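## Task

Holding one salad hand in each gripper and working them as a pair of tongs, pinch the beetroot cube between the two hands, raise it from the bowl, carry it still pinched until it is above the container, lower it so it rests inside the container, and finally withdraw both salad hands and both arms so nothing touches it.

## Robot and tools

ROBOT AND FRAME. Two arms, left_arm and right_arm, face each other across a table; left_arm's base sits on the +y side. The names do not match image sides. All poses use one scene frame: origin at the table centre, +z up, table surface at z = +0.020 m. Each arm ends in a two-finger gripper whose fingers point along the gripper's +x axis and close along its y axis. end_effector_position is the point midway between the finger pads, about 3 to 4 cm behind the tips. Reported hand positions can be slightly wrong, especially at long reach. Joint ranges (rad), base to hand: waist -3.054..3.054, shoulder 0..3.142, elbow 0..2.356, wrist pitch -1.571..1.571, wrist yaw -1.571..1.571, wrist roll -3.142..3.142. Load limits (N m): waist 17.8, shoulder 22, elbow 22, wrist pitch 5.8, wrist yaw 5.78, wrist roll 5.42; a carried object adds to the load.

THE ROW. Every motion command is a flat list of 16 numbers, always both arms: left_arm x, y, z, qw, qx, qy, qz, opening, then right_arm's same 8. x, y, z are an absolute target position in metres in the scene frame; qw..qz is an absolute target orientation quaternion, w first. Opening runs from -1 to +1: +1 is fully open (0.088 m), empty fingers touch near -0.80, and values below that close no further. Going from open to shut needs at least about 0.5 s. A command is refused if a target lies over 0.6 m from that arm's last reported position along any gripper axis. Each control step the controller limits the commanded pose to within 70 mm and 16 degrees of the measured pose, favouring position over orientation when both cannot be met.

TOOLS.
- execute_actions: "actions" is a list holding zero or one item. Empty list: just report the state. An item with "rows" (1 to 15 rows of 16 numbers) and "steps" (1 to 15, default 15; each step 1/30 s) applies one row per step and repeats the last row. An item with only "steps" (up to 300) is a pause counted from the previous result. Optional "pictures" (boolean) controls whether camera images come back. After the final step an arm continues only as far as its last clipped pose, so far targets may need several calls.
- move: "target" is one 16-number row (absolute poses for both arms, as above); "speed" is top path speed in m/s, 0.002 to 0.5, default 0.25, with turning capped at twice that in rad/s. Both grippers travel straight-line paths that finish together, lasting 0.5 to 10 s (cut off at 10 s). Rotation takes the shorter way. Paths ignore obstacles and the other arm; grippers lag and may overshoot the speed, notably with a stretched arm. Opening is applied when the move starts. The result adds a "move:" line with the ending (done, off_target, moving, held, fault) and limits (paced = pose was clipped; held = some steps were blocked, after which the arm may lurch fast), plus each gripper's distance from its target. If only one arm is named, the other finished fine.
- wait: "seconds" 0 to 10; lets the simulation run without new commands.
- zoom_image: "camera" (cam_high, cam_low, cam_left_wrist, cam_right_wrist) and "region" [x0, y0, x1, y1] in image pixels, origin top-left, at most 504 by 504.


RESULTS. The state line gives, per arm, gripper position, quaternion and velocities. grip_measured is the measured finger gap on the opening scale; the last Joint positions value is the gap in metres. Readings may be off by about 1 mm per gripper. "pose unreachable" means a clearance check altered or stopped that arm's command; HELD marks affected steps. A "Hand target" line shows where each gripper is currently being driven. MOTOR HOT appears from 50 °C; at 95 °C an OVER-TEMPERATURE FAULT holds the arm, and prolonged overheating cuts its power. Cameras are all 504x504 and come with the listed calibration, which may be off by a few degrees and millimetres.

SEQUENCE. Find the salad hands, bowl, food item and container in the images. Grasp one salad hand firmly in each gripper, bring their working ends to either side of the food, and press them together to pinch it. Lift, carry above the container, lower until it rests inside, separate the hands, and retreat both arms clear.

CAUTIONS. To grip, command an opening well under grip_measured; lower means a harder squeeze (about 34 N per pad at most; fast closing squeezes harder and may make fingers spring open). To keep an arm still, resend exactly its last reported pose and the desired opening every call; to hold orientation, keep resending the same target quaternion rather than the drifted reading. Friction can leave a gripper short or tilted, so verify after each move and correct. Never let the arms collide or push hard against each other or their mounts. Excess joint torque triggers a fault that freezes that arm for 10 s. Do not drop, slam or shove things, and do not let anything leave the table. Loose objects may occasionally be nudged by outside disturbances.

Each tool is called after "Request:" by a JSON object that holds its "name" and its "arguments", one argument or row to a line.

## Session

Request:
{"name": "execute_actions", "arguments": {
  "actions": []
}}

Scene clock: 0.00 s of 4567.00 s.
left_arm: end_effector_position=(+0.0384, +0.2521, +0.3204) grip_measured=+0.843 end_effector_quat_wxyz=(+0.499, +0.623, -0.261, -0.543) end_effector_velocity=(+0.001, -0.001, -0.000) end_effector_angular_velocity=(+0.000, -0.010, +0.001) | right_arm: end_effector_position=(+0.3153, -0.1913, +0.3368) grip_measured=+0.852 end_effector_quat_wxyz=(+0.505, -0.386, -0.534, +0.558) end_effector_velocity=(-0.001, -0.001, -0.000) end_effector_angular_velocity=(-0.001, -0.016, +0.002)
Joint positions: left_arm=[ 0.224  0.568  0.854 -0.718 -0.075  1.441  0.08 ] | right_arm=[-1.254  1.914  1.197  1.45  -1.408 -0.711  0.081]
Joint velocities: left_arm=[-0.002  0.002 -0.002  0.007 -0.007  0.007 -0.   ] | right_arm=[-0.002 -0.002 -0.002  0.007 -0.007 -0.007 -0.   ]
Motor temperatures (°C, as the motors report them): left_arm=[29 33 31 33 30 32] | right_arm=[33 30 30 30 32 29]
Heat: left arm: hottest shoulder 33 °C (+0.0 °C/min); right arm: hottest waist 33 °C (+0.0 °C/min).
Hand target (left_arm): +0.038, +0.252, +0.320; +0.499, +0.623, -0.261, -0.543
Hand target (right_arm): +0.315, -0.191, +0.337; +0.505, -0.386, -0.534, +0.558

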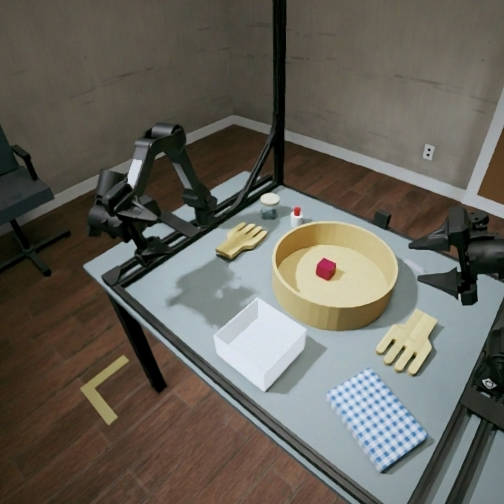

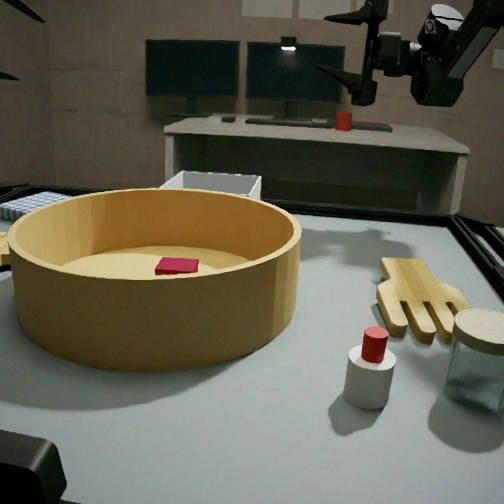

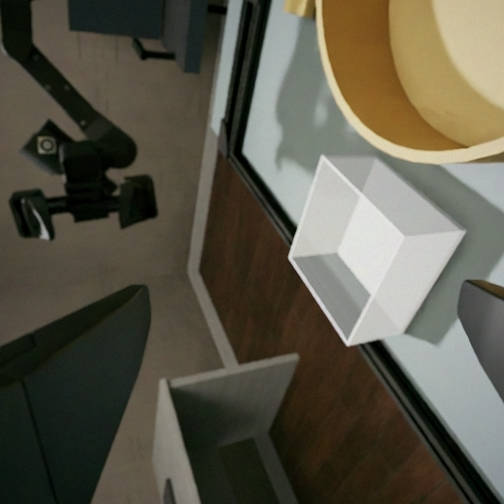

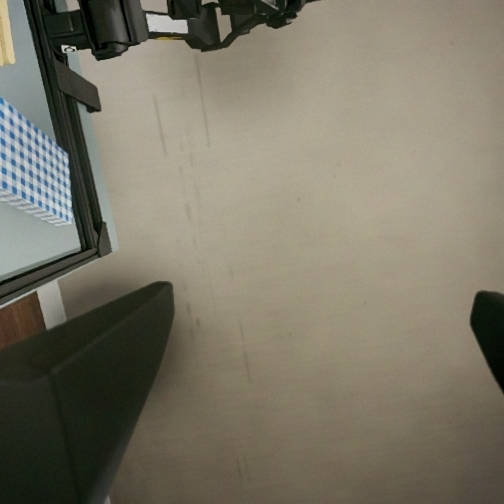

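Request:
{"name": "zoom_image", "arguments": {
  "camera": "cam_high",
  "region": [200, 180, 450, 400]
}}

Request:
{"name": "zoom_image", "arguments": {
  "camera": "cam_low",
  "region": [340, 230, 504, 370]
}}

Region (200, 180, 450, 400) of cam_high's 504x504 image, scaled by 2.016, with more detail than that image has; it fills the top 444 rows of this view, and the rest is white.

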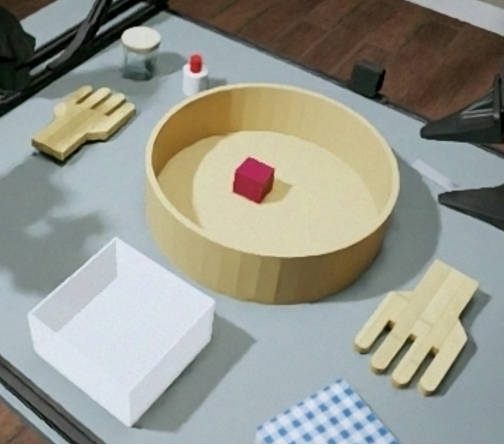

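Region (340, 230, 504, 370) of cam_low's 504x504 image, scaled by 3.073, with more detail than that image has; it fills the top 430 rows of this view, and the rest is white.

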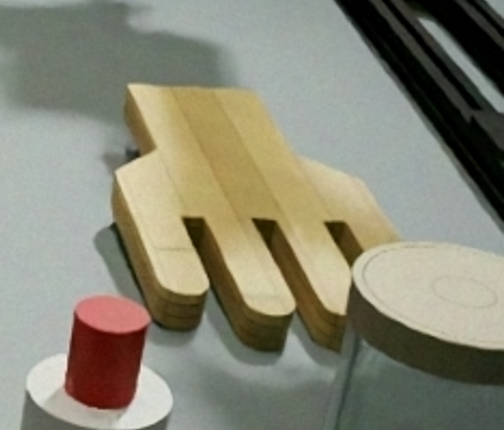

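Request:
{"name": "move", "arguments": {
  "target": [-0.085,0.263,0.14,0,0.843,0,-0.537,1,0.06,-0.309,0.14,0.537,0,0.843,0,1],
  "speed": 0.3
}}

Scene clock: 9.40 s of 4567.00 s.
left_arm: end_effector_position=(-0.0817, +0.2672, +0.1403) grip_measured=+1.000 end_effector_quat_wxyz=(+0.002, +0.846, +0.003, -0.533) end_effector_velocity=(+0.003, -0.000, +0.001) end_effector_angular_velocity=(-0.005, -0.024, -0.002) | right_arm: end_effector_position=(+0.0804, -0.2690, +0.1434) grip_measured=+1.000 end_effector_quat_wxyz=(-0.043, +0.595, +0.800, -0.058) end_effector_velocity=(-0.005, -0.001, -0.004) end_effector_angular_velocity=(-0.006, +0.029, +0.024)
Joint positions: left_arm=[-0.585  1.505  1.006 -1.333 -0.365  0.93   0.088] | right_arm=[-1.271  1.712  0.005  1.567 -1.563 -3.137  0.088]
Joint velocities: left_arm=[-0.002  0.002 -0.002 -0.007 -0.022 -0.007  0.   ] | right_arm=[ 0.002  0.022 -0.007 -0.007 -0.022 -0.007  0.   ]
Motor temperatures (°C, as the motors report them): left_arm=[29 33 33 34 30 32] | right_arm=[33 31 31 30 32 29]
Heat: left arm: hottest wrist pitch 34 °C (+6.4 °C/min); right arm: hottest waist 33 °C (+0.0 °C/min).
Hand target (left_arm): -0.084, +0.266, +0.141; +0.001, +0.845, +0.004, -0.535
Hand target (right_arm): +0.078, -0.269, +0.142; -0.044, +0.592, +0.803, -0.061
Off the commanded pose (left_arm): 0.005 m, 1 deg.
Off the commanded pose (right_arm): 0.045 m, 99 deg; orientation clipped at the last step of the last action.
joint sent to its limit (right arm) — the command would take joint 4 (wrist pitch) past its upper limit, joint 5 (wrist yaw) past its lower limit and joint 6 (wrist roll) past its lower limit, so those joints were sent only as far as their limits.
After step 90, 1.03 s passed at rest.
move: off_target (right_arm); limits=paced
camera_calibration (this result's frames):
cam_left_wrist: T_world_to_cam=[[0.0146103, 0.999882, -0.00480599, -0.249995], [0.686825, -0.00654253, 0.726793, -0.016972], [0.726676, -0.0139195, -0.68684, 0.237779], [0, 0, 0, 1]] pos_world=[-0.157479, 0.253164, 0.17445]
cam_right_wrist: T_world_to_cam=[[-0.959458, -0.236802, 0.152858, 0.00686187], [0.225646, -0.32037, 0.920025, -0.213109], [-0.168893, 0.917217, 0.360815, 0.284274], [0, 0, 0, 1]] pos_world=[0.102682, -0.327389, 0.0924464]

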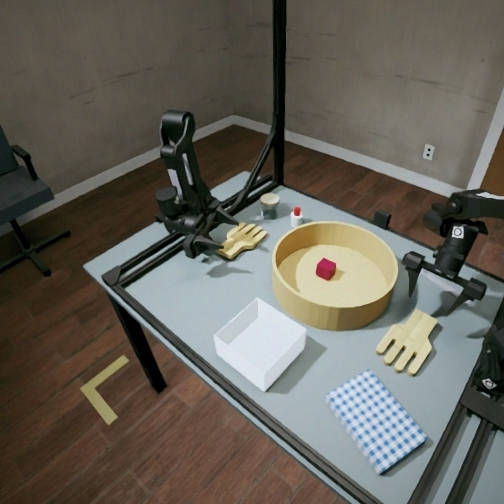

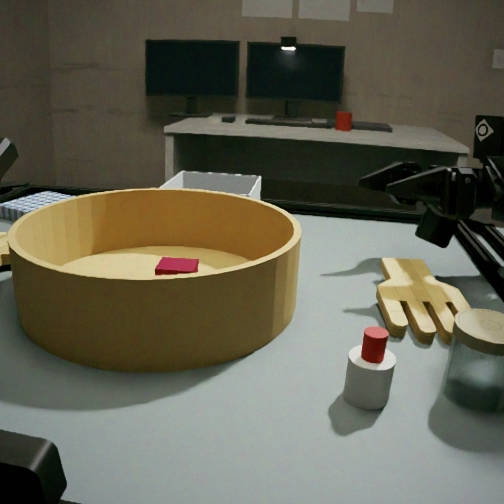

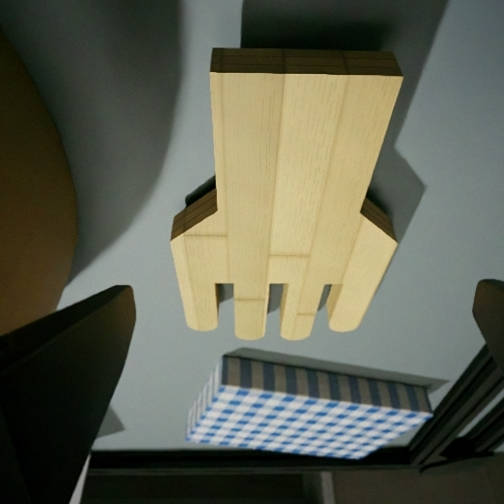

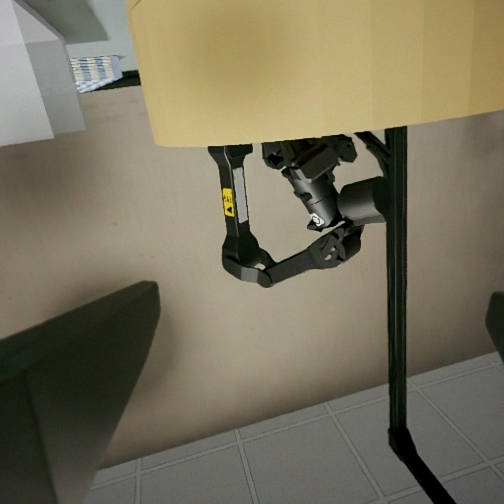

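Request:
{"name": "move", "arguments": {
  "target": [-0.075,0.268,0.085,0,0.843,0,-0.537,1,0.18,-0.2,0.3,0.653,-0.653,-0.271,0.271,1],
  "speed": 0.4
}}

Request:
{"name": "move", "arguments": {
  "target": [-0.075,0.268,0.085,0,0.843,0,-0.537,1,0.1,-0.15,0.28,0.854,-0.146,0.354,0.354,1],
  "speed": 0.4
}}

Scene clock: 13.03 s of 4567.00 s.
left_arm: end_effector_position=(-0.0772, +0.2661, +0.0884) grip_measured=+1.000 end_effector_quat_wxyz=(+0.005, +0.841, -0.004, -0.541) end_effector_velocity=(+0.003, +0.000, +0.001) end_effector_angular_velocity=(-0.008, -0.022, -0.001) | right_arm: end_effector_position=(+0.1806, -0.2015, +0.2965) grip_measured=+1.000 end_effector_quat_wxyz=(+0.650, -0.656, -0.273, +0.270) end_effector_velocity=(-0.001, +0.002, -0.002) end_effector_angular_velocity=(-0.024, +0.007, +0.010)
Joint positions: left_arm=[-0.563  1.552  0.837 -1.084 -0.365  0.964  0.088] | right_arm=[-0.564  0.938  0.46   0.479  0.219 -1.58   0.088]
Joint velocities: left_arm=[-0.002 -0.002 -0.002 -0.007 -0.022 -0.007  0.   ] | right_arm=[ 0.002 -0.002  0.012 -0.037 -0.007 -0.007  0.   ]
Motor temperatures (°C, as the motors report them): left_arm=[29 33 33 34 30 32] | right_arm=[33 31 31 31 32 29]
Heat: left arm: hottest wrist pitch 34 °C (+4.6 °C/min); right arm: hottest waist 33 °C (+0.0 °C/min).
Hand target (left_arm): -0.075, +0.268, +0.085; -0.000, +0.843, +0.000, -0.537
Hand target (right_arm): +0.181, -0.200, +0.298; +0.652, -0.655, -0.272, +0.270
Off the commanded pose (left_arm): 0.004 m, 1 deg.
Off the commanded pose (right_arm): 0.004 m, 1 deg.
move: done
camera_calibration (this result's frames):
cam_left_wrist: T_world_to_cam=[[0.0226594, 0.999563, -0.0189819, -0.24728], [0.699823, -0.00229954, 0.714313, 0.0186596], [0.713957, -0.0294699, -0.699569, 0.203142], [0, 0, 0, 1]] pos_world=[-0.15249, 0.253202, 0.124089]
cam_right_wrist: T_world_to_cam=[[0.034038, 0.0338144, 0.998848, -0.280111], [0.39491, -0.918551, 0.0176386, -0.238458], [0.918089, 0.393855, -0.0446193, 0.00252502], [0, 0, 0, 1]] pos_world=[0.101386, -0.210559, 0.284107]

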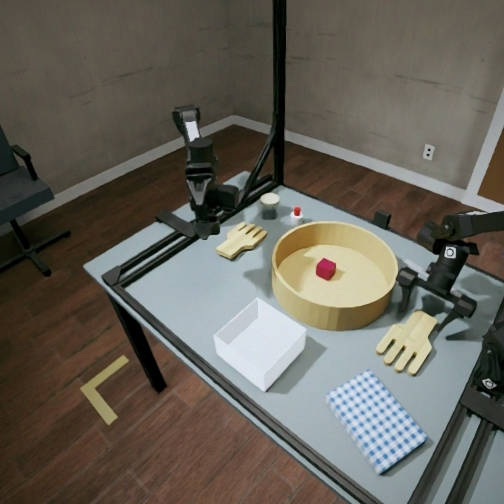

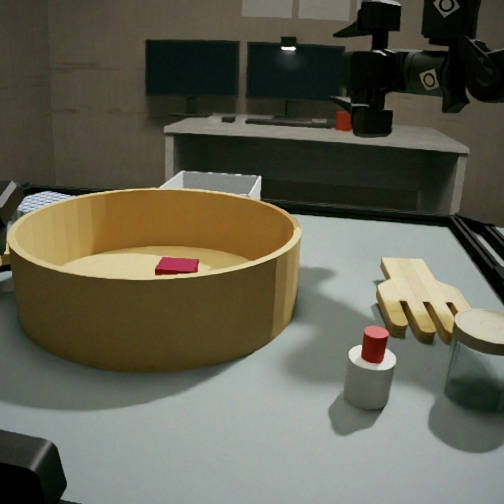

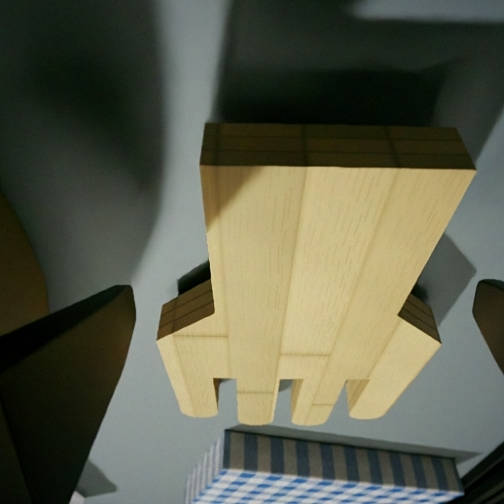

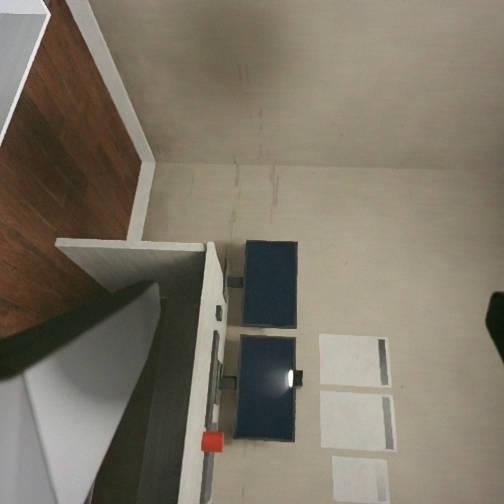

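Scene clock: 15.80 s of 4567.00 s.
left_arm: end_effector_position=(-0.0771, +0.2662, +0.0880) grip_measured=+1.000 end_effector_quat_wxyz=(+0.005, +0.841, -0.003, -0.541) end_effector_velocity=(+0.004, -0.000, +0.001) end_effector_angular_velocity=(-0.014, -0.022, +0.017) | right_arm: end_effector_position=(+0.0991, -0.1509, +0.2798) grip_measured=+1.000 end_effector_quat_wxyz=(+0.855, -0.150, +0.348, +0.354) end_effector_velocity=(+0.001, -0.000, -0.003) end_effector_angular_velocity=(+0.000, +0.019, -0.018)
Joint positions: left_arm=[-0.562  1.554  0.837 -1.083 -0.365  0.964  0.088] | right_arm=[-0.183  1.276  1.204 -0.805  0.42   0.44   0.088]
Joint velocities: left_arm=[ 0.002 -0.002 -0.002 -0.007 -0.022 -0.022  0.   ] | right_arm=[-0.007  0.007  0.002 -0.007 -0.007  0.022  0.   ]
Motor temperatures (°C, as the motors report them): left_arm=[29 33 33 34 30 32] | right_arm=[33 31 32 31 32 29]
Heat: left arm: hottest wrist pitch 34 °C (+3.8 °C/min); right arm: hottest waist 33 °C (+0.0 °C/min).
Hand target (left_arm): -0.075, +0.268, +0.085; +0.000, +0.843, +0.000, -0.537
Hand target (right_arm): +0.100, -0.150, +0.280; +0.854, -0.148, +0.351, +0.353
Off the commanded pose (left_arm): 0.004 m, 1 deg.
Off the commanded pose (right_arm): 0.001 m, 1 deg.
move: done
camera_calibration (this result's frames):
cam_left_wrist: T_world_to_cam=[[0.022293, 0.999595, -0.0176734, -0.247481], [0.699242, -0.00295504, 0.714879, 0.018971], [0.714537, -0.0282948, -0.699025, 0.202446], [0, 0, 0, 1]] pos_world=[-0.152403, 0.253165, 0.123579]
cam_right_wrist: T_world_to_cam=[[0.729657, -0.683116, -0.0308663, -0.15139], [-0.635564, -0.660828, -0.399205, 0.0980994], [0.252306, 0.3109, -0.916342, 0.354006], [0, 0, 0, 1]] pos_world=[0.0834933, -0.14865, 0.358879]

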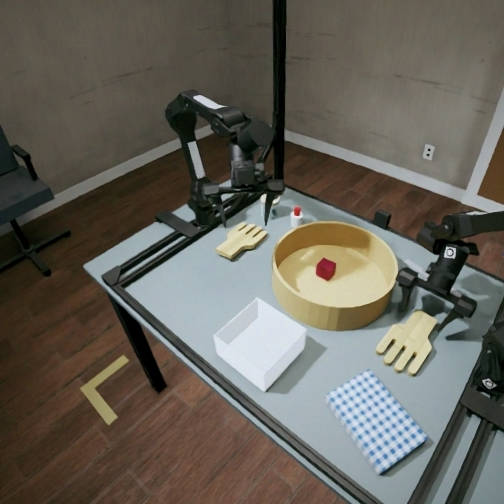

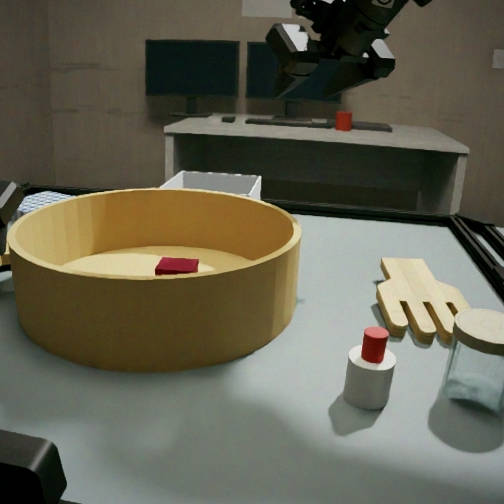

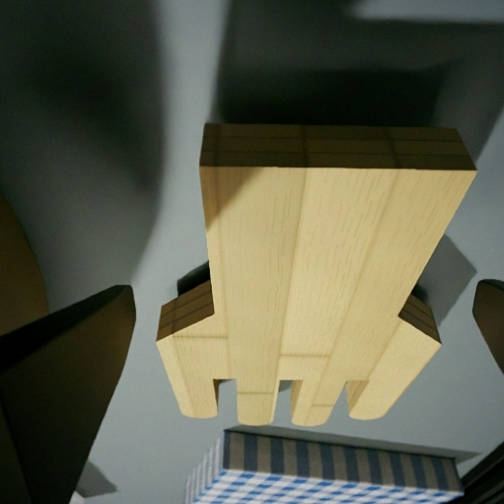

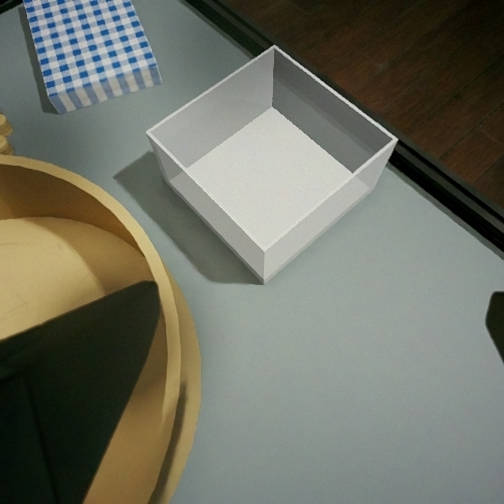

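Request:
{"name": "move", "arguments": {
  "target": [-0.08,0.272,0.058,0,0.843,0,-0.537,1,0.055,-0.309,0.12,0.537,0,0.843,0,1],
  "speed": 0.3
}}

Scene clock: 19.30 s of 4567.00 s.
left_arm: end_effector_position=(-0.0806, +0.2687, +0.0616) grip_measured=+1.000 end_effector_quat_wxyz=(+0.006, +0.842, -0.004, -0.539) end_effector_velocity=(+0.000, +0.003, -0.001) end_effector_angular_velocity=(+0.011, -0.001, +0.006) | right_arm: end_effector_position=(+0.0555, -0.3082, +0.1234) grip_measured=+1.000 end_effector_quat_wxyz=(+0.542, -0.001, +0.840, +0.005) end_effector_velocity=(-0.002, +0.002, -0.001) end_effector_angular_velocity=(+0.027, +0.031, -0.003)
Joint positions: left_arm=[-0.585  1.616  0.776 -0.969 -0.365  0.939  0.088] | right_arm=[-0.746  1.428  0.871 -1.308 -0.31   0.77   0.088]
Joint velocities: left_arm=[-0.002  0.002 -0.002 -0.007  0.007 -0.007  0.   ] | right_arm=[-0.012  0.007 -0.007  0.007 -0.037 -0.022  0.   ]
Motor temperatures (°C, as the motors report them): left_arm=[29 34 33 34 30 32] | right_arm=[33 31 32 31 32 29]
Heat: left arm: hottest shoulder 34 °C (+3.1 °C/min); right arm: hottest waist 33 °C (+0.0 °C/min).
Hand target (left_arm): -0.080, +0.272, +0.058; -0.000, +0.844, -0.000, -0.537
Hand target (right_arm): +0.054, -0.310, +0.121; +0.535, -0.002, +0.845, +0.000
Off the commanded pose (left_arm): 0.005 m, 1 deg.
Off the commanded pose (right_arm): 0.004 m, 1 deg.
move: done
camera_calibration (this result's frames):
cam_left_wrist: T_world_to_cam=[[0.0222249, 0.999556, -0.0198668, -0.250252], [0.696115, -0.00120871, 0.717929, 0.0393705], [0.717586, -0.0297855, -0.695833, 0.187005], [0, 0, 0, 1]] pos_world=[-0.156037, 0.255759, 0.0968872]
cam_right_wrist: T_world_to_cam=[[-0.0222687, -0.998561, -0.0487772, -0.285083], [-0.691841, -0.0198284, 0.721778, -0.0335825], [-0.721707, 0.0498191, -0.690404, 0.216331], [0, 0, 0, 1]] pos_world=[0.126545, -0.296116, 0.159689]

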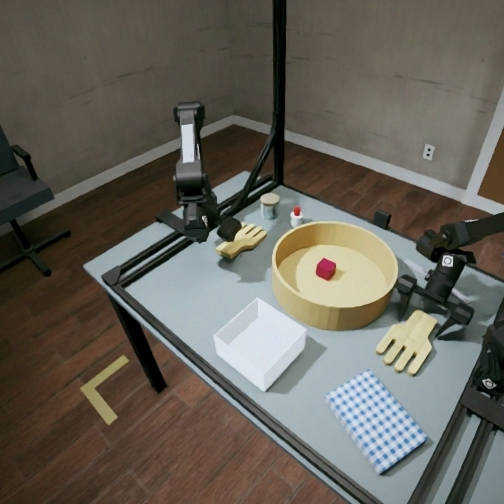

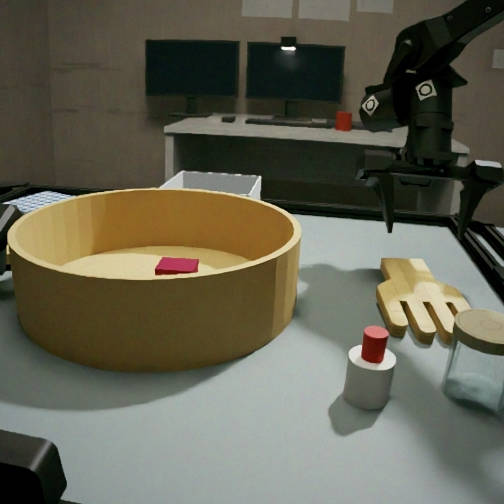

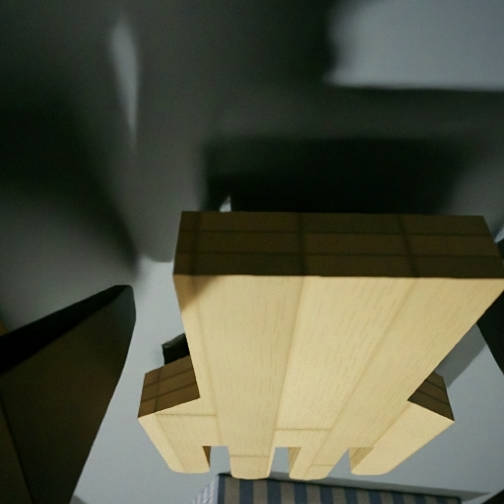

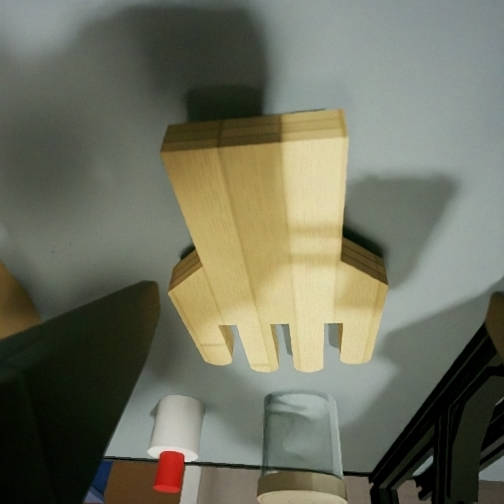

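Request:
{"name": "move", "arguments": {
  "target": [-0.078,0.275,0.054,0,0.843,0,-0.537,1,0.04,-0.292,0.055,0.536,-0.051,0.841,0.033,1],
  "speed": 0.12
}}

Request:
{"name": "move", "arguments": {
  "target": [-0.078,0.275,0.054,0,0.843,0,-0.537,-0.3,0.04,-0.292,0.055,0.536,-0.051,0.841,0.033,-0.3]
}}

Scene clock: 20.93 s of 4567.00 s.
left_arm: end_effector_position=(-0.0787, +0.2716, +0.0570) grip_measured=+1.000 end_effector_quat_wxyz=(+0.005, +0.842, -0.003, -0.539) end_effector_velocity=(+0.002, +0.002, +0.001) end_effector_angular_velocity=(-0.001, -0.010, +0.002) | right_arm: end_effector_position=(+0.0423, -0.2912, +0.0573) grip_measured=+1.000 end_effector_quat_wxyz=(+0.541, -0.049, +0.839, +0.036) end_effector_velocity=(-0.001, -0.001, -0.002) end_effector_angular_velocity=(+0.001, +0.010, +0.002)
Joint positions: left_arm=[-0.585  1.616  0.754 -0.949 -0.364  0.939  0.088] | right_arm=[-0.622  1.599  0.736 -1.    -0.312  0.78   0.088]
Joint velocities: left_arm=[-0.002 -0.007 -0.007 -0.007 -0.007 -0.007  0.   ] | right_arm=[-0.002  0.007 -0.007  0.007 -0.007 -0.007  0.   ]
Motor temperatures (°C, as the motors report them): left_arm=[29 34 33 34 30 32] | right_arm=[33 31 32 31 32 29]
Heat: left arm: hottest shoulder 34 °C (+2.9 °C/min); right arm: hottest waist 33 °C (+0.0 °C/min).
Hand target (left_arm): -0.078, +0.275, +0.054; +0.000, +0.843, +0.000, -0.537
Hand target (right_arm): +0.040, -0.292, +0.055; +0.537, -0.051, +0.841, +0.033
Off the commanded pose (left_arm): 0.005 m, 1 deg.
Off the commanded pose (right_arm): 0.003 m, 1 deg.
move: done
camera_calibration (this result's frames):
cam_left_wrist: T_world_to_cam=[[0.0221448, 0.999586, -0.0183785, -0.253442], [0.695733, -0.00220657, 0.718297, 0.0415183], [0.717959, -0.0286931, -0.695493, 0.182304], [0, 0, 0, 1]] pos_world=[-0.15416, 0.25866, 0.0923109]
cam_right_wrist: T_world_to_cam=[[0.092602, -0.994542, -0.0480634, -0.275411], [-0.685347, -0.0986808, 0.7215, -0.0179174], [-0.722305, -0.0338723, -0.690744, 0.136041], [0, 0, 0, 1]] pos_world=[0.111487, -0.271068, 0.0936595]

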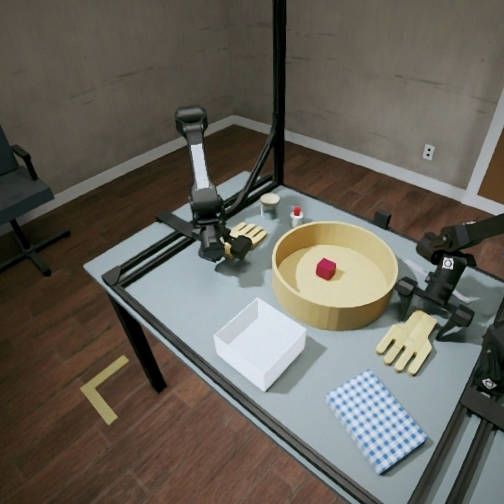

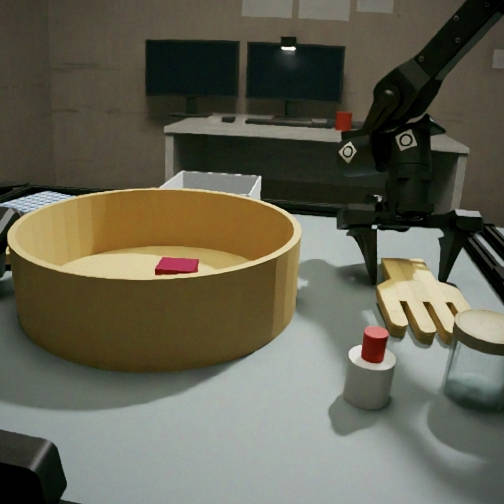

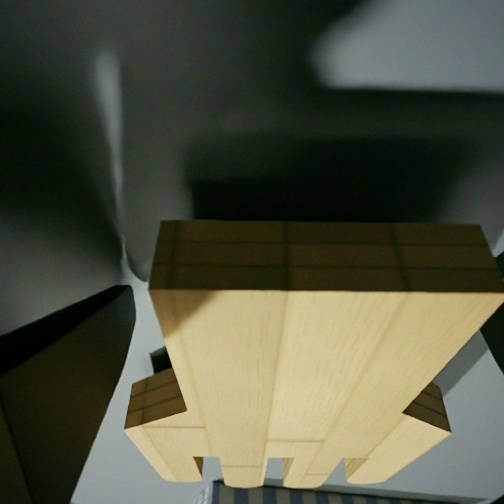

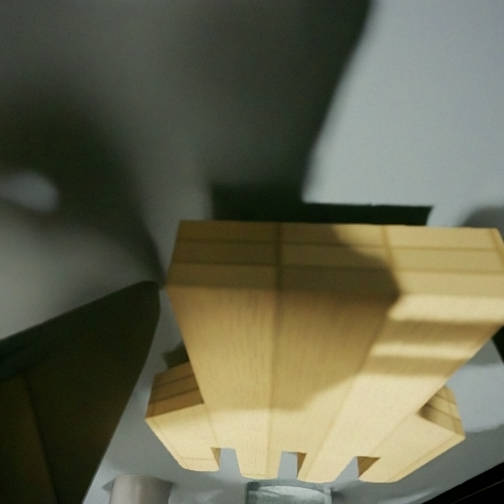

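Scene clock: 21.63 s of 4567.00 s.
left_arm: end_effector_position=(-0.0787, +0.2715, +0.0570) grip_measured=+0.404 end_effector_quat_wxyz=(+0.006, +0.843, -0.004, -0.539) end_effector_velocity=(-0.000, -0.001, +0.000) end_effector_angular_velocity=(-0.007, -0.002, -0.011) | right_arm: end_effector_position=(+0.0421, -0.2911, +0.0572) grip_measured=+0.405 end_effector_quat_wxyz=(+0.540, -0.049, +0.839, +0.036) end_effector_velocity=(-0.004, -0.004, +0.001) end_effector_angular_velocity=(-0.021, +0.021, -0.011)
Joint positions: left_arm=[-0.585  1.616  0.754 -0.948 -0.365  0.939  0.059] | right_arm=[-0.622  1.6    0.736 -1.    -0.314  0.78   0.059]
Joint velocities: left_arm=[-0.002 -0.002 -0.002  0.007 -0.007  0.007 -0.   ] | right_arm=[-0.002  0.002 -0.002 -0.022 -0.007  0.007 -0.   ]
Motor temperatures (°C, as the motors report them): left_arm=[29 34 33 34 30 32] | right_arm=[33 31 32 31 32 29]
Heat: left arm: hottest shoulder 34 °C (+2.8 °C/min); right arm: hottest waist 33 °C (+0.0 °C/min).
Hand target (left_arm): -0.078, +0.275, +0.054; -0.000, +0.843, +0.000, -0.537
Hand target (right_arm): +0.040, -0.292, +0.055; +0.536, -0.051, +0.842, +0.033
Off the commanded pose (left_arm): 0.005 m, 1 deg.
Off the commanded pose (right_arm): 0.003 m, 1 deg.
move: done
camera_calibration (this result's frames):
cam_left_wrist: T_world_to_cam=[[0.0219873, 0.999573, -0.0192565, -0.253234], [0.695443, -0.00145427, 0.718579, 0.0413076], [0.718244, -0.0291914, -0.695178, 0.182384], [0, 0, 0, 1]] pos_world=[-0.154155, 0.25851, 0.0922302]
cam_right_wrist: T_world_to_cam=[[0.0919509, -0.994587, -0.0483945, -0.275228], [-0.683847, -0.0984003, 0.722959, -0.0180096], [-0.723808, -0.0333823, -0.689194, 0.135873], [0, 0, 0, 1]] pos_world=[0.111338, -0.270975, 0.0933436]

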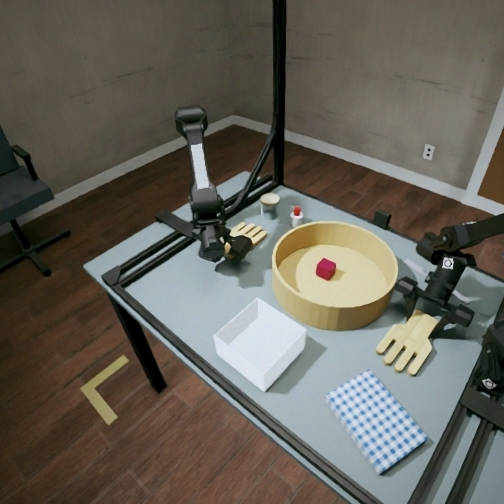

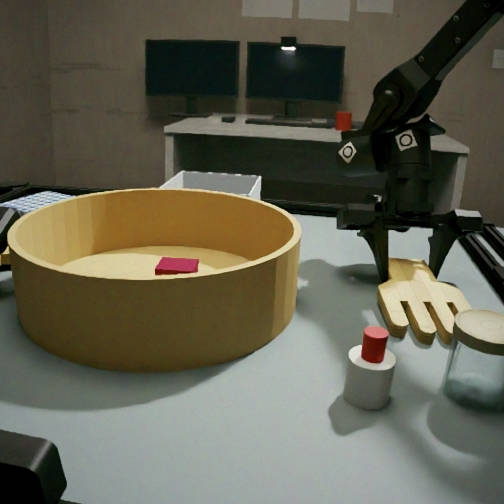

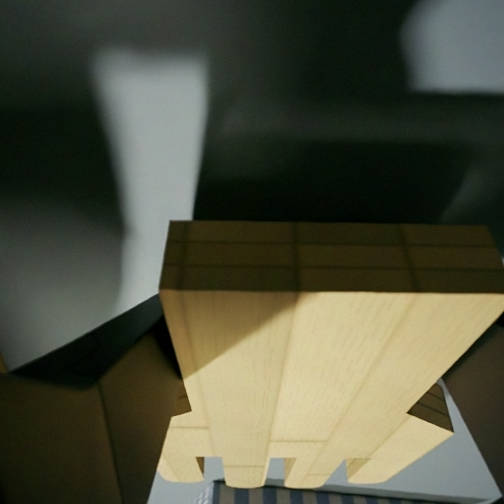

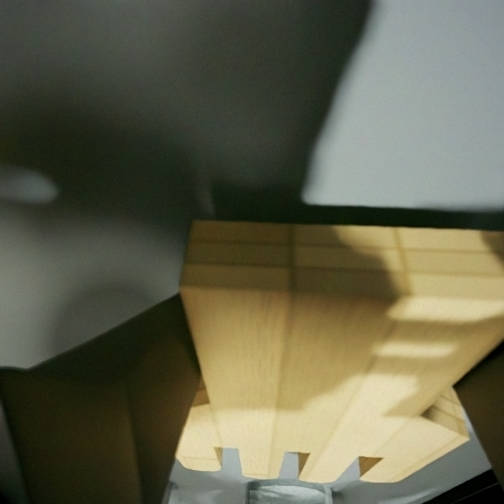

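Request:
{"name": "move", "arguments": {
  "target": [-0.075,0.24,0.2,0,0.843,0,-0.537,-0.3,0.03,-0.26,0.2,0.536,-0.051,0.841,0.033,-0.3]
}}

Request:
{"name": "move", "arguments": {
  "target": [-0.07,0.07,0.31,0.69,0.153,0.153,-0.69,-0.3,-0.07,-0.11,0.31,0.69,-0.153,0.153,0.69,-0.3],
  "speed": 0.3
}}

Scene clock: 23.43 s of 4567.00 s.
left_arm: end_effector_position=(-0.0763, +0.2417, +0.1972) grip_measured=+0.404 end_effector_quat_wxyz=(-0.001, +0.842, +0.001, -0.540) end_effector_velocity=(+0.004, +0.003, +0.003) end_effector_angular_velocity=(+0.021, -0.022, +0.007) | right_arm: end_effector_position=(+0.0320, -0.2606, +0.1968) grip_measured=+0.405 end_effector_quat_wxyz=(+0.541, -0.050, +0.839, +0.033) end_effector_velocity=(-0.003, -0.002, +0.003) end_effector_angular_velocity=(-0.008, +0.015, +0.007)
Joint positions: left_arm=[-0.503  1.532  1.266 -1.527 -0.373  1.026  0.059] | right_arm=[-0.508  1.492  1.226 -1.565 -0.341  0.898  0.059]
Joint velocities: left_arm=[ 0.002  0.007  0.012 -0.037 -0.007 -0.007 -0.   ] | right_arm=[ 0.002  0.002  0.007 -0.022 -0.007 -0.007 -0.   ]
Motor temperatures (°C, as the motors report them): left_arm=[29 34 33 34 30 32] | right_arm=[33 31 32 31 32 29]
Heat: left arm: hottest shoulder 34 °C (+2.6 °C/min); right arm: hottest waist 33 °C (+0.0 °C/min).
Hand target (left_arm): -0.076, +0.239, +0.200; +0.000, +0.843, -0.000, -0.538
Hand target (right_arm): +0.031, -0.259, +0.199; +0.539, -0.048, +0.840, +0.035
Off the commanded pose (left_arm): 0.003 m, 0 deg.
Off the commanded pose (right_arm): 0.004 m, 1 deg.
joint sent to its limit (right arm) — the command would take joint 4 (wrist pitch) past its lower limit, so that joint was sent only as far as its limit.
move: done
camera_calibration (this result's frames):
cam_left_wrist: T_world_to_cam=[[0.0217747, 0.99976, -0.00225173, -0.224184], [0.697404, -0.0135755, 0.716549, -0.0576997], [0.716347, -0.017173, -0.697533, 0.274731], [0, 0, 0, 1]] pos_world=[-0.151681, 0.228065, 0.232474]
cam_right_wrist: T_world_to_cam=[[0.0909654, -0.994992, -0.0414314, -0.238639], [-0.684707, -0.0926996, 0.722899, -0.12133], [-0.72312, -0.0373905, -0.68971, 0.22482], [0, 0, 0, 1]] pos_world=[0.101204, -0.240285, 0.232882]

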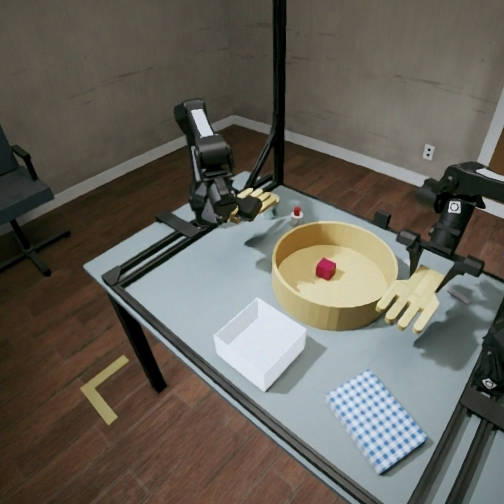

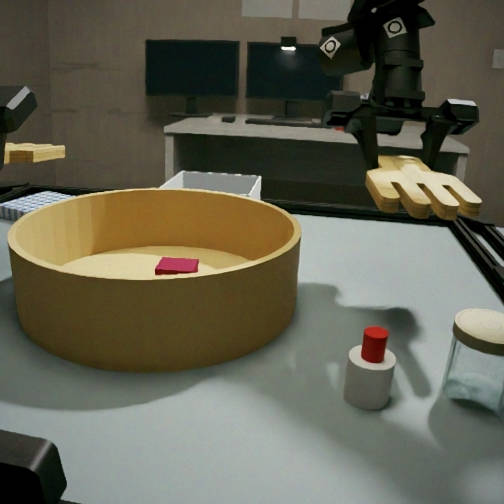

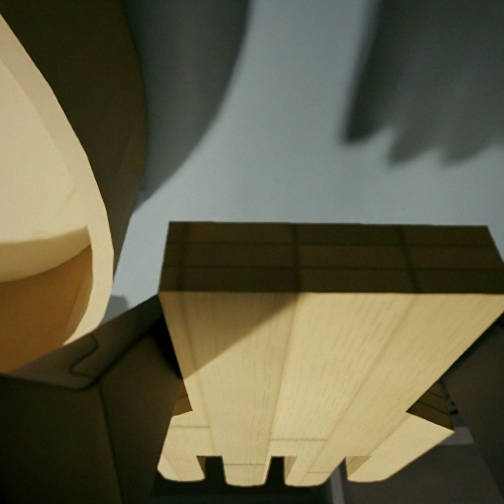

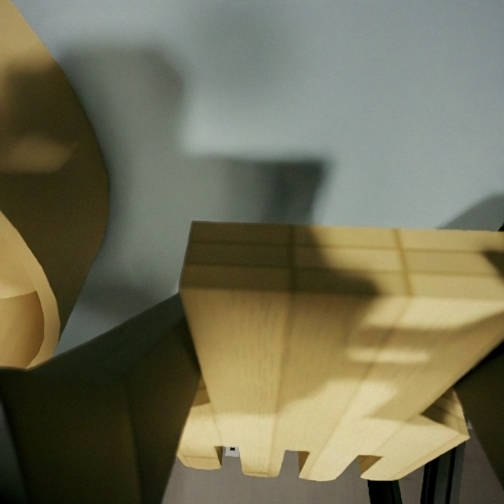

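Scene clock: 27.47 s of 4567.00 s.
left_arm: end_effector_position=(-0.0704, +0.0694, +0.3123) grip_measured=+0.402 end_effector_quat_wxyz=(+0.686, +0.152, +0.151, -0.695) end_effector_velocity=(-0.002, +0.001, -0.001) end_effector_angular_velocity=(-0.002, +0.023, +0.000) | right_arm: end_effector_position=(-0.0684, -0.1072, +0.3060) grip_measured=+0.404 end_effector_quat_wxyz=(+0.694, -0.158, +0.157, +0.685) end_effector_velocity=(-0.003, +0.001, -0.001) end_effector_angular_velocity=(+0.010, +0.006, +0.020)
Joint positions: left_arm=[-0.191  1.274  1.07  -0.235 -0.162 -0.077  0.059] | right_arm=[ 0.23   1.134  0.971 -0.297  0.22   0.103  0.059]
Joint velocities: left_arm=[-0.002 -0.002 -0.007  0.007  0.007 -0.022  0.   ] | right_arm=[-0.002 -0.002 -0.012  0.022 -0.022 -0.007 -0.   ]
Motor temperatures (°C, as the motors report them): left_arm=[29 34 33 34 30 32] | right_arm=[33 31 33 31 32 29]
Heat: left arm: hottest shoulder 34 °C (+2.2 °C/min); right arm: hottest waist 33 °C (+0.0 °C/min).
Hand target (left_arm): -0.071, +0.069, +0.309; +0.688, +0.153, +0.153, -0.693
Hand target (right_arm): -0.070, -0.108, +0.309; +0.692, -0.153, +0.152, +0.689
Off the commanded pose (left_arm): 0.002 m, 1 deg.
Off the commanded pose (right_arm): 0.005 m, 1 deg.
move: done
camera_calibration (this result's frames):
cam_left_wrist: T_world_to_cam=[[-0.999774, 0.00597373, -0.0204176, -0.0490998], [0.0185026, 0.717812, -0.695991, 0.196008], [0.0104983, -0.696211, -0.71776, 0.351505], [0, 0, 0, 1]] pos_world=[-0.0564055, 0.104318, 0.387713]
cam_right_wrist: T_world_to_cam=[[0.999258, 0.0286704, -0.025704, 0.0946396], [0.00381691, -0.738002, -0.674787, 0.150801], [-0.038316, 0.674189, -0.737564, 0.371074], [0, 0, 0, 1]] pos_world=[-0.0809269, -0.141596, 0.377882]

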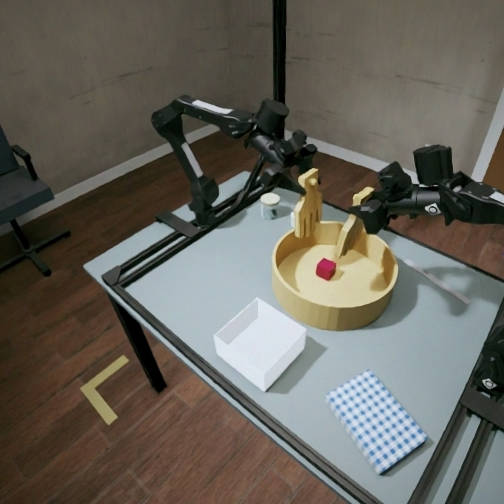

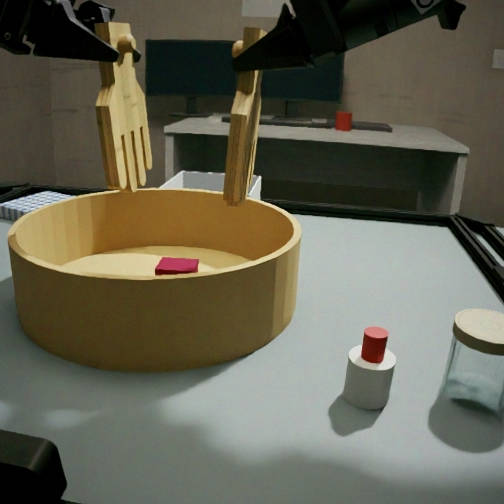

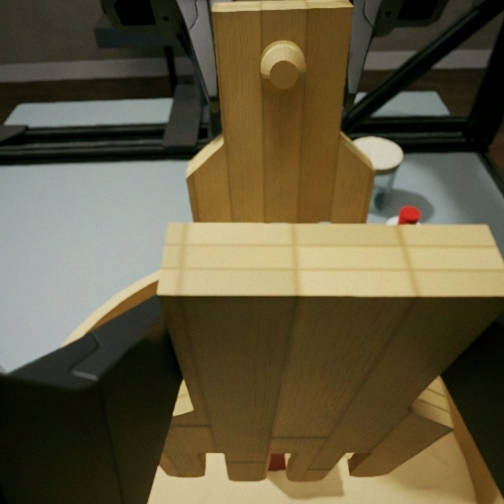

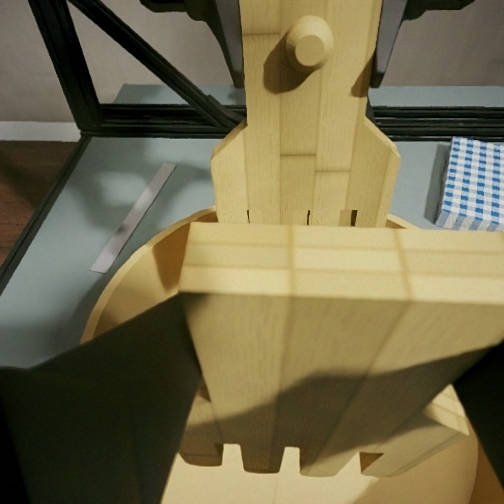

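Request:
{"name": "move", "arguments": {
  "target": [-0.07,0.075,0.205,0.696,0.123,0.123,-0.696,-0.3,-0.07,-0.12,0.205,0.696,-0.123,0.123,0.696,-0.3],
  "speed": 0.15
}}

Request:
{"name": "zoom_image", "arguments": {
  "camera": "cam_low",
  "region": [60, 100, 310, 320]
}}

Request:
{"name": "zoom_image", "arguments": {
  "camera": "cam_high",
  "region": [250, 180, 420, 330]
}}

Scene clock: 29.43 s of 4567.00 s.
left_arm: end_effector_position=(-0.0695, +0.0751, +0.2090) grip_measured=+0.401 end_effector_quat_wxyz=(+0.696, +0.120, +0.123, -0.697) end_effector_velocity=(+0.001, +0.002, -0.009) end_effector_angular_velocity=(+0.011, +0.002, +0.007) | right_arm: end_effector_position=(-0.0694, -0.1207, +0.2061) grip_measured=+0.403 end_effector_quat_wxyz=(+0.696, -0.123, +0.126, +0.696) end_effector_velocity=(-0.004, -0.001, -0.006) end_effector_angular_velocity=(-0.004, +0.000, +0.026)
Joint positions: left_arm=[-0.201  1.334  0.617  0.365 -0.186 -0.073  0.059] | right_arm=[0.247 1.125 0.483 0.279 0.23  0.091 0.059]
Joint velocities: left_arm=[-0.002  0.012 -0.022  0.022 -0.007 -0.007 -0.   ] | right_arm=[ 0.002  0.007 -0.017  0.022 -0.022 -0.007 -0.   ]
Motor temperatures (°C, as the motors report them): left_arm=[29 34 34 35 30 32] | right_arm=[33 31 33 32 32 29]
Heat: left arm: hottest wrist pitch 35 °C (+4.1 °C/min); right arm: hottest waist 33 °C (+0.0 °C/min).
Hand target (left_arm): -0.070, +0.076, +0.205; +0.696, +0.123, +0.123, -0.696
Hand target (right_arm): -0.070, -0.121, +0.205; +0.696, -0.123, +0.123, +0.696
Off the commanded pose (left_arm): 0.004 m, 0 deg.
Off the commanded pose (right_arm): 0.001 m, 0 deg.
move: done
camera_calibration (this result's frames):
cam_left_wrist: T_world_to_cam=[[-0.999844, -0.00631283, -0.016492, -0.0502972], [0.0083287, 0.65494, -0.755635, 0.136523], [0.0155715, -0.755654, -0.654786, 0.27304], [0, 0, 0, 1]] pos_world=[-0.0556781, 0.116591, 0.281115]
cam_right_wrist: T_world_to_cam=[[0.998607, 0.0433757, -0.0300518, 0.0961395], [0.00680381, -0.670581, -0.741805, 0.0956212], [-0.0523285, 0.740567, -0.669942, 0.299577], [0, 0, 0, 1]] pos_world=[-0.0809797, -0.161905, 0.27452]

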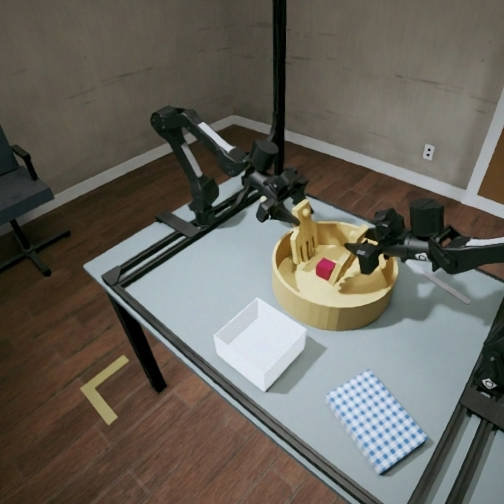

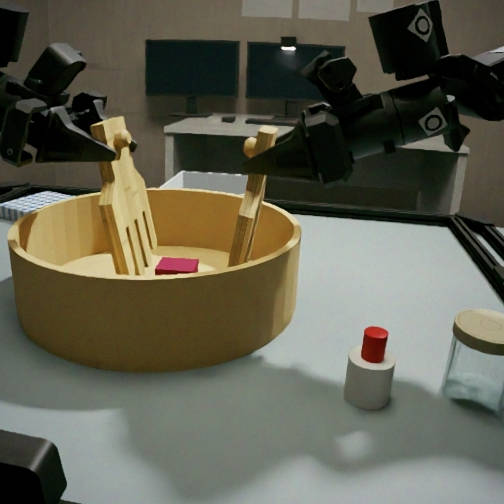

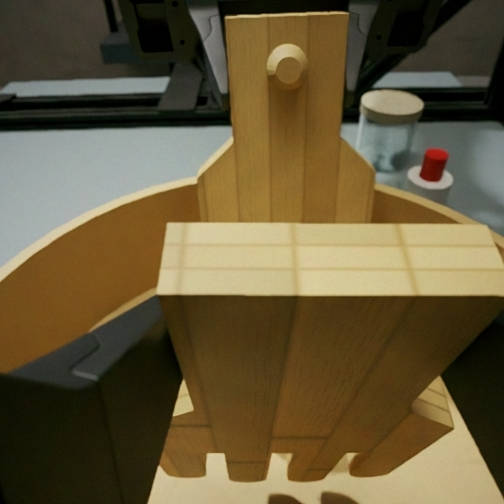

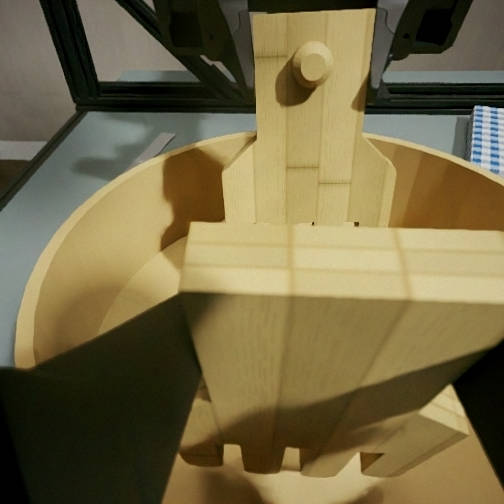

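Region (60, 100, 310, 320) of cam_low's 504x504 image, scaled by 2.016, with more detail than that image has; it fills the top 444 rows of this view, and the rest is white.

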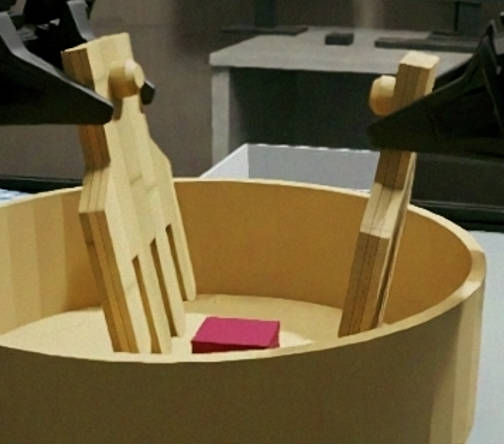

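Region (250, 180, 420, 330) of cam_high's 504x504 image, scaled by 2.965, with more detail than that image has; it fills the top 445 rows of this view, and the rest is white.

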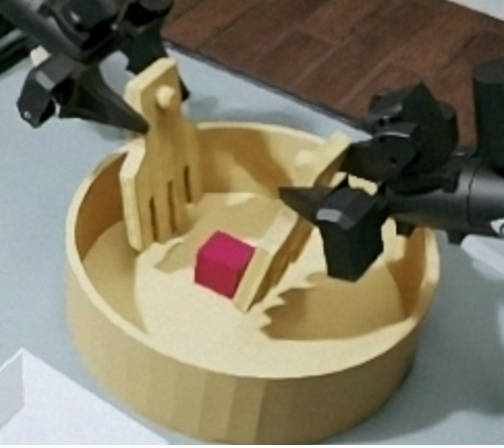

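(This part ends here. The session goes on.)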